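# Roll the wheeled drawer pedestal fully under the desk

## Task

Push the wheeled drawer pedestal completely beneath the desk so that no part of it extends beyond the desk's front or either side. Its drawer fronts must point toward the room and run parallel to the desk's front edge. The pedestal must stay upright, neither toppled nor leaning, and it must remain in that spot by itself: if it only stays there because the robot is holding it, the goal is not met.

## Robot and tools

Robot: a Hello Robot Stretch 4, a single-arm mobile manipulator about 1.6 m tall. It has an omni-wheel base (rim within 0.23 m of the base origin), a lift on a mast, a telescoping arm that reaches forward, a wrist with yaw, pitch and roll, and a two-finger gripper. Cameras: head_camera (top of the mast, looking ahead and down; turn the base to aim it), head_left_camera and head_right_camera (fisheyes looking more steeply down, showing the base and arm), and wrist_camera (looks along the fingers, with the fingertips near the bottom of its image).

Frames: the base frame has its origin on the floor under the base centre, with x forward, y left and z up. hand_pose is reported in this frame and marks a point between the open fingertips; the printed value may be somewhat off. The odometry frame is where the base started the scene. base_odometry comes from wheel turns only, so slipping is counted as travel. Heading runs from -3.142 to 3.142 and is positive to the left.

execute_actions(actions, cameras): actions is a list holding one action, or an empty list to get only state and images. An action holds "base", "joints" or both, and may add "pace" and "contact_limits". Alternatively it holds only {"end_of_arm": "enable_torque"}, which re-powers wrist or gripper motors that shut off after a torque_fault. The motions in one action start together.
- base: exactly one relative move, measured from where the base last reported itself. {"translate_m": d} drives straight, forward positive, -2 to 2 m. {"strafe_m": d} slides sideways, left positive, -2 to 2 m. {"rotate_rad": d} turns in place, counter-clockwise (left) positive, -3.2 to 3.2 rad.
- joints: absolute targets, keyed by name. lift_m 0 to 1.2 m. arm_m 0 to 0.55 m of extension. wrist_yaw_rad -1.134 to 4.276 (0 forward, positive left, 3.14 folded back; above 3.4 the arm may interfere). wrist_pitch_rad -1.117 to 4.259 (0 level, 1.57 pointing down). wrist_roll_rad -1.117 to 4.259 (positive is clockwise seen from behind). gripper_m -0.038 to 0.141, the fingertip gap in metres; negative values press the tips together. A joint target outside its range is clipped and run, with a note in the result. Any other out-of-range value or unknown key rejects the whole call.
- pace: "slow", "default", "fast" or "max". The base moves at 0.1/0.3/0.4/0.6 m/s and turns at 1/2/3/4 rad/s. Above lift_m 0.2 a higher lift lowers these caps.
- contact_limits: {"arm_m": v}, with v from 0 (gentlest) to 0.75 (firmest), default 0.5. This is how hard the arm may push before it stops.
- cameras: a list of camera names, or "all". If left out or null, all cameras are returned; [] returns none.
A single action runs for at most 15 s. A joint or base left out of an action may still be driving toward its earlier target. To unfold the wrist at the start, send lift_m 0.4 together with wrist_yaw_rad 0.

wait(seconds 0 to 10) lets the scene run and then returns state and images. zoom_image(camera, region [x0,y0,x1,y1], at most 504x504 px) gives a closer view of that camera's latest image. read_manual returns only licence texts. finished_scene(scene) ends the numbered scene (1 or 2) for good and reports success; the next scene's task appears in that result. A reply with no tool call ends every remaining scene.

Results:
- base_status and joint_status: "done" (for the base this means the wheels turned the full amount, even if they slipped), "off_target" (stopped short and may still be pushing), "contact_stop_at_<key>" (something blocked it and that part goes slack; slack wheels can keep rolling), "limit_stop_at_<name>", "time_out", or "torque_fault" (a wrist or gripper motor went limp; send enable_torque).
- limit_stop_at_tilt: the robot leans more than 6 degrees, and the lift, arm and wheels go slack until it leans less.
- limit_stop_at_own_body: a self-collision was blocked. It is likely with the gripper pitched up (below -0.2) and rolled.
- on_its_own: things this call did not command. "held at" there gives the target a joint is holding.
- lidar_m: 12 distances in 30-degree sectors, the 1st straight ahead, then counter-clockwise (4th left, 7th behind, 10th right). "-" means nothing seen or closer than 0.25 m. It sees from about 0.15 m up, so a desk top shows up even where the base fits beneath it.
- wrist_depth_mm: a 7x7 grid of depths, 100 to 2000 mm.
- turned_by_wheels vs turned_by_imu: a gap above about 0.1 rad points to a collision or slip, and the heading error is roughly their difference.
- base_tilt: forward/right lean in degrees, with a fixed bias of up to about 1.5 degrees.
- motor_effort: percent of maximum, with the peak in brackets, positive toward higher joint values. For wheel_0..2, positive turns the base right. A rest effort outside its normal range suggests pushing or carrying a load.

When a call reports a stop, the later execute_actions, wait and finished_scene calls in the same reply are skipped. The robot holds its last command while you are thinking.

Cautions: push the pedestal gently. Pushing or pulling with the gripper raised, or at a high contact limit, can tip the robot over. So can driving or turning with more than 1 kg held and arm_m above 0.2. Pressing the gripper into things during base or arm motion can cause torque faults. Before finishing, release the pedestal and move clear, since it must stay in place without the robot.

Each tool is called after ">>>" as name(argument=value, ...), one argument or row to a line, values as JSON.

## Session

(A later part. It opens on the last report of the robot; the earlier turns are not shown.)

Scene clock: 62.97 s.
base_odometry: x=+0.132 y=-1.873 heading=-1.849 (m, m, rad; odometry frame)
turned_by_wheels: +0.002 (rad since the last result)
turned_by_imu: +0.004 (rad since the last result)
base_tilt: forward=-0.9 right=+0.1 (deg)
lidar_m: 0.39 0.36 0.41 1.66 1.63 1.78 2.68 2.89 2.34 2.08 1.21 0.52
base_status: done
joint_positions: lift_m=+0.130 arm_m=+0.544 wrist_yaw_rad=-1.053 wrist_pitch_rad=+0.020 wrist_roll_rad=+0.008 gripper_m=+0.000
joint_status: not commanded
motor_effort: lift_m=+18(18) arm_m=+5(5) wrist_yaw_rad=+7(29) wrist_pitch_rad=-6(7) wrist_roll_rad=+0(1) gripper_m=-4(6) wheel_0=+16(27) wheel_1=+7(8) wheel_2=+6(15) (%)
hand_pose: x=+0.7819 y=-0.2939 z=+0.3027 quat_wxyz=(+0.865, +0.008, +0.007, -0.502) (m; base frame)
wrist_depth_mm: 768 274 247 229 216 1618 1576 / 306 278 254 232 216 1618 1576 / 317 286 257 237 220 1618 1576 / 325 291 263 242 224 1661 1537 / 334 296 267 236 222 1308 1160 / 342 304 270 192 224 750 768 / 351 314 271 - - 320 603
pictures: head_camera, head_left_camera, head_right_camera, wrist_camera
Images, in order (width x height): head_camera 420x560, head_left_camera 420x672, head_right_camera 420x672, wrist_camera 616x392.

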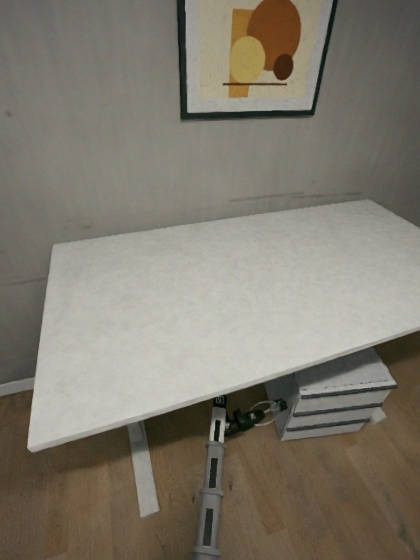

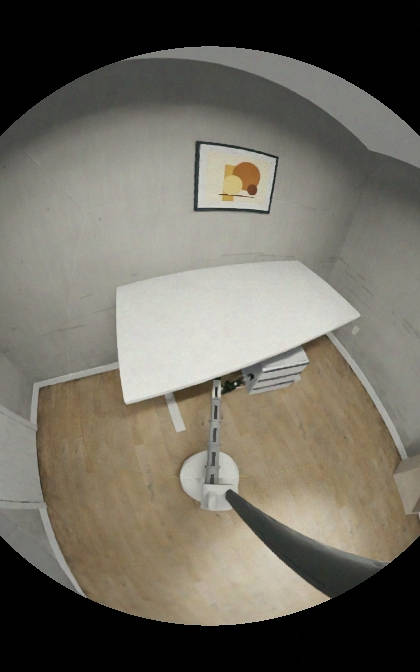

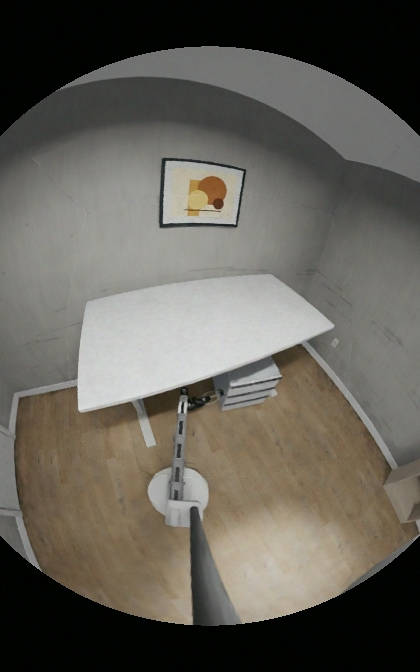

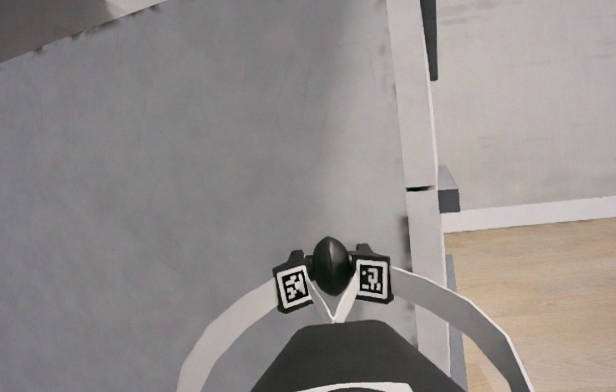

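>>> execute_actions(
  actions=[
    {"base":{"strafe_m":-0.06},"pace":"slow"},
  ],
  cameras=["head_camera","wrist_camera"],
)

Scene clock: 64.97 s.
base_odometry: x=+0.075 y=-1.857 heading=-1.847 (m, m, rad; odometry frame)
turned_by_wheels: +0.002 (rad since the last result)
turned_by_imu: +0.003 (rad since the last result)
base_tilt: forward=-1.0 right=+0.1 (deg)
lidar_m: 0.39 0.38 0.43 1.72 1.68 1.85 2.80 2.89 2.28 2.03 1.30 0.56
base_status: done
joint_positions: lift_m=+0.130 arm_m=+0.544 wrist_yaw_rad=-1.046 wrist_pitch_rad=+0.020 wrist_roll_rad=+0.008 gripper_m=+0.000
joint_status: not commanded
on_its_own: wrist_yaw_rad is at rest, and its effort (-14) is outside its rest range (-13 to +13)
motor_effort: lift_m=+18(18) arm_m=+5(5) wrist_yaw_rad=-14(14) wrist_pitch_rad=-6(7) wrist_roll_rad=+0(1) gripper_m=-4(4) wheel_0=+14(24) wheel_1=+6(7) wheel_2=+10(9) (%)
hand_pose: x=+0.7840 y=-0.2934 z=+0.3027 quat_wxyz=(+0.866, +0.008, +0.007, -0.499) (m; base frame)
wrist_depth_mm: 278 257 239 226 217 1537 1499 / 278 262 245 230 220 1537 1537 / 286 266 248 235 223 1537 1537 / 290 271 252 236 226 1618 1499 / 297 277 258 217 226 1281 1182 / 304 283 259 194 194 759 768 / 309 287 263 - - 585 609
pictures: head_camera, wrist_camera
Images, in order (width x height): head_camera 420x560, wrist_camera 616x392.

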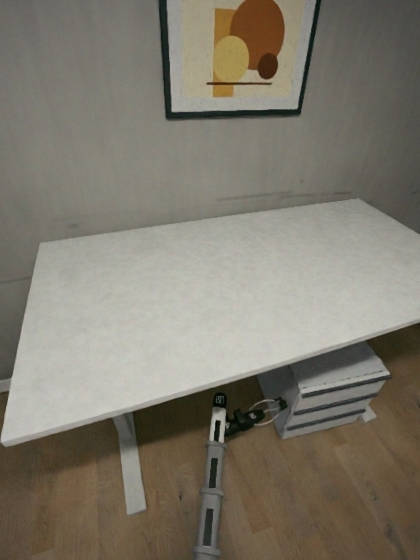

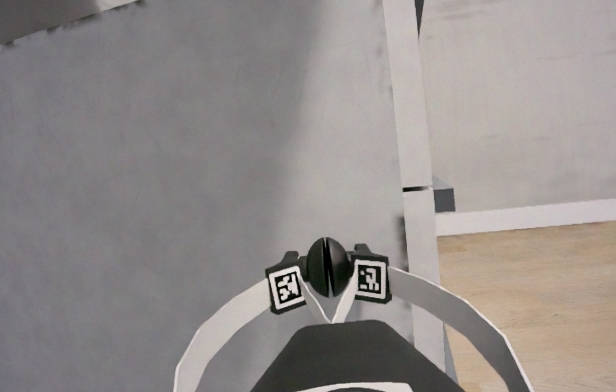

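>>> execute_actions(
  actions=[
    {"base":{"strafe_m":-0.04},"pace":"slow"},
  ],
  cameras=[],
)

>>> execute_actions(
  actions=[
    {"base":{"rotate_rad":0.1}},
  ],
  cameras=[],
)

>>> execute_actions(
  actions=[
    {"base":{"translate_m":-0.3},"joints":{"arm_m":0.1}},
  ],
  cameras=[],
)

>>> execute_actions(
  actions=[
    {"base":{"rotate_rad":0.2},"joints":{"wrist_yaw_rad":0}},
  ],
  cameras=[],
)

>>> execute_actions(
  actions=[
    {"base":{"strafe_m":-0.65}},
  ],
)

Scene clock: 66.83 s.
base_odometry: x=+0.036 y=-1.846 heading=-1.845 (m, m, rad; odometry frame)
turned_by_wheels: +0.002 (rad since the last result)
turned_by_imu: +0.003 (rad since the last result)
base_tilt: forward=-1.0 right=+0.1 (deg)
lidar_m: 0.42 0.42 0.46 1.77 1.70 1.90 2.85 2.85 2.17 1.99 1.94 0.59
base_status: done
joint_positions: lift_m=+0.130 arm_m=+0.544 wrist_yaw_rad=-1.049 wrist_pitch_rad=+0.020 wrist_roll_rad=+0.008 gripper_m=+0.000
joint_status: not commanded
motor_effort: lift_m=+18(18) arm_m=+5(5) wrist_yaw_rad=-5(14) wrist_pitch_rad=-6(7) wrist_roll_rad=+2(2) gripper_m=-4(5) wheel_0=+15(25) wheel_1=+6(6) wheel_2=+8(9) (%)
hand_pose: x=+0.7830 y=-0.2936 z=+0.3027 quat_wxyz=(+0.866, +0.008, +0.007, -0.501) (m; base frame)
wrist_depth_mm: 258 248 236 226 220 1499 1499 / 260 251 240 229 222 1537 1499 / 266 254 244 234 224 1576 1537 / 272 258 247 236 229 1537 1499 / 278 263 250 233 229 1308 1160 / 281 268 254 194 190 759 768 / 287 273 256 - - 615 603
pictures: none
No camera images: the call's "cameras" was empty. Leave "cameras" out to get every camera's image.

Scene clock: 67.57 s.
base_odometry: x=+0.036 y=-1.846 heading=-1.745 (m, m, rad; odometry frame)
turned_by_wheels: +0.100 (rad since the last result)
turned_by_imu: +0.099 (rad since the last result)
base_tilt: forward=-1.0 right=+0.1 (deg)
lidar_m: 0.41 0.41 0.47 1.74 1.72 2.01 2.90 2.88 2.12 1.96 1.05 0.55
base_status: done
joint_positions: lift_m=+0.130 arm_m=+0.544 wrist_yaw_rad=-1.050 wrist_pitch_rad=+0.020 wrist_roll_rad=+0.008 gripper_m=+0.000
joint_status: not commanded
motor_effort: lift_m=+18(18) arm_m=+5(5) wrist_yaw_rad=-3(5) wrist_pitch_rad=-7(8) wrist_roll_rad=-2(0) gripper_m=-5(5) wheel_0=+1(12) wheel_1=+1(6) wheel_2=-1(8) (%)
hand_pose: x=+0.7829 y=-0.2937 z=+0.3027 quat_wxyz=(+0.865, +0.008, +0.007, -0.501) (m; base frame)
wrist_depth_mm: 741 904 310 287 271 262 1499 / 362 334 312 291 274 264 1464 / 373 342 317 296 281 267 1464 / 377 349 324 301 285 271 1499 / 387 355 330 300 285 276 1205 / 394 362 332 193 191 272 778 / 404 370 334 - - 281 603
pictures: none
No camera images: the call's "cameras" was empty. Leave "cameras" out to get every camera's image.

Scene clock: 70.03 s.
base_odometry: x=+0.088 y=-1.550 heading=-1.745 (m, m, rad; odometry frame)
turned_by_wheels: +0.000 (rad since the last result)
turned_by_imu: -0.001 (rad since the last result)
base_tilt: forward=-1.0 right=+0.1 (deg)
lidar_m: 0.70 0.70 1.72 1.62 1.63 1.85 2.60 2.58 2.13 2.03 2.04 0.88
base_status: done
joint_positions: lift_m=+0.130 arm_m=+0.101 wrist_yaw_rad=-1.050 wrist_pitch_rad=+0.020 wrist_roll_rad=+0.008 gripper_m=+0.000
joint_status: all done
motor_effort: lift_m=+18(18) arm_m=-5(6) wrist_yaw_rad=-2(0) wrist_pitch_rad=-7(7) wrist_roll_rad=-2(2) gripper_m=-5(6) wheel_0=-1(5) wheel_1=+0(5) wheel_2=-1(10) (%)
hand_pose: x=+0.3394 y=-0.2937 z=+0.3027 quat_wxyz=(+0.865, +0.008, +0.007, -0.501) (m; base frame)
wrist_depth_mm: 1160 1921 - 1983 1863 1756 1661 / 1499 - - - 1808 1708 1661 / 723 991 - 1983 1921 1863 1708 / 691 891 - 1983 1921 1921 1661 / 699 878 1708 1576 1397 1308 1182 / 707 866 991 193 190 759 788 / 723 768 683 - - 627 615
pictures: none
No camera images: the call's "cameras" was empty. Leave "cameras" out to get every camera's image.

Scene clock: 71.20 s.
base_odometry: x=+0.088 y=-1.550 heading=-1.545 (m, m, rad; odometry frame)
turned_by_wheels: +0.200 (rad since the last result)
turned_by_imu: +0.198 (rad since the last result)
base_tilt: forward=-0.9 right=+0.1 (deg)
lidar_m: 0.69 0.70 1.78 1.63 1.66 2.14 2.59 2.65 2.02 2.04 1.23 0.76
base_status: done
joint_positions: lift_m=+0.130 arm_m=+0.101 wrist_yaw_rad=+0.000 wrist_pitch_rad=+0.020 wrist_roll_rad=+0.008 gripper_m=+0.000
joint_status: all done
motor_effort: lift_m=+18(18) arm_m=-5(5) wrist_yaw_rad=-2(7) wrist_pitch_rad=-7(7) wrist_roll_rad=-1(1) gripper_m=-5(5) wheel_0=+1(5) wheel_1=+0(6) wheel_2=+0(5) (%)
hand_pose: x=+0.5601 y=-0.0875 z=+0.3027 quat_wxyz=(+1.000, +0.004, +0.010, +0.000) (m; base frame)
wrist_depth_mm: 1138 1182 1182 1205 1229 1255 1308 / 1182 1182 1205 1229 1281 1281 741 / 1160 1205 1229 1255 1255 1008 732 / 1229 1205 1255 1281 1281 1060 741 / 1205 1229 1229 1281 1255 1098 759 / 1182 1138 759 194 190 759 741 / 809 778 676 - - 615 603
pictures: none
No camera images: the call's "cameras" was empty. Leave "cameras" out to get every camera's image.

Scene clock: 74.70 s.
base_odometry: x=-0.562 y=-1.567 heading=-1.545 (m, m, rad; odometry frame)
turned_by_wheels: +0.000 (rad since the last result)
turned_by_imu: -0.002 (rad since the last result)
base_tilt: forward=-1.0 right=+0.1 (deg)
lidar_m: 0.77 0.81 0.99 2.28 2.34 2.70 2.52 1.87 1.44 1.40 1.41 0.86
base_status: done
joint_positions: lift_m=+0.130 arm_m=+0.101 wrist_yaw_rad=+0.000 wrist_pitch_rad=+0.020 wrist_roll_rad=+0.008 gripper_m=+0.000
joint_status: not commanded
motor_effort: lift_m=+18(18) arm_m=-5(5) wrist_yaw_rad=+0(0) wrist_pitch_rad=-7(6) wrist_roll_rad=-1(3) gripper_m=-5(5) wheel_0=+0(9) wheel_1=-1(7) wheel_2=-1(3) (%)
hand_pose: x=+0.5601 y=-0.0875 z=+0.3027 quat_wxyz=(+1.000, +0.004, +0.010, +0.000) (m; base frame)
wrist_depth_mm: 1255 1229 1281 1281 1336 1366 1366 / 1229 1308 1281 569 580 1397 1397 / 1255 1281 564 574 585 1366 1397 / 1281 1308 1336 580 585 603 1430 / 1255 1281 1308 585 591 603 1182 / 1160 1118 917 194 191 609 778 / 798 778 634 - - 603 597
pictures: head_camera, head_left_camera, head_right_camera, wrist_camera
Images, in order (width x height): head_camera 420x560, head_left_camera 420x672, head_right_camera 420x672, wrist_camera 616x392.

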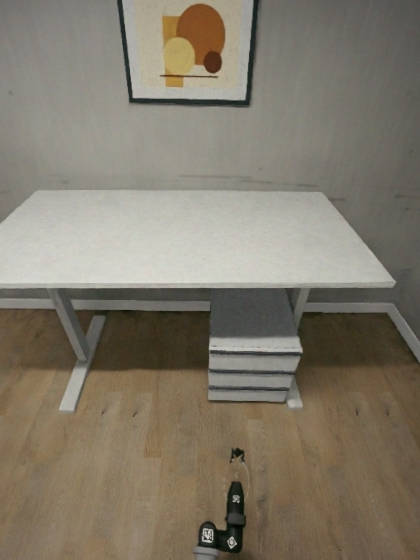

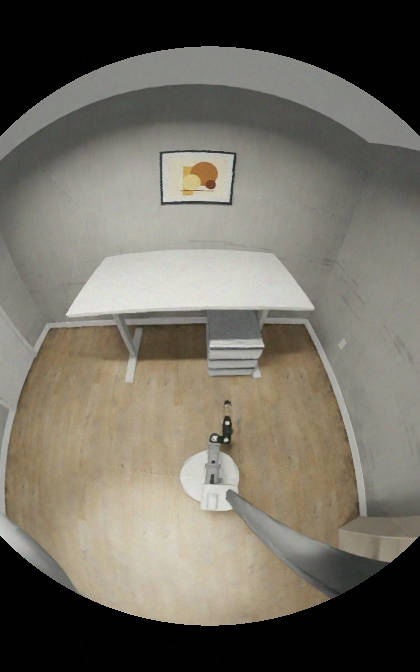

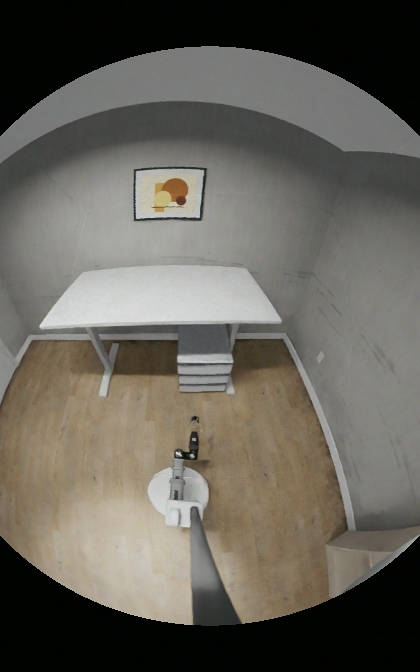

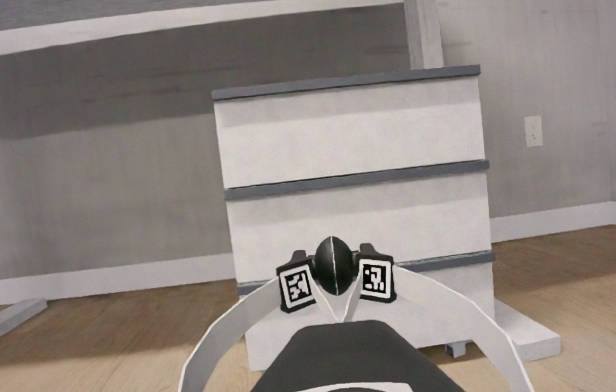

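Parallel within a degree or two and inside the edge.

>>> finished_scene(
  scene=2,
)

The scene is finished: the task was done.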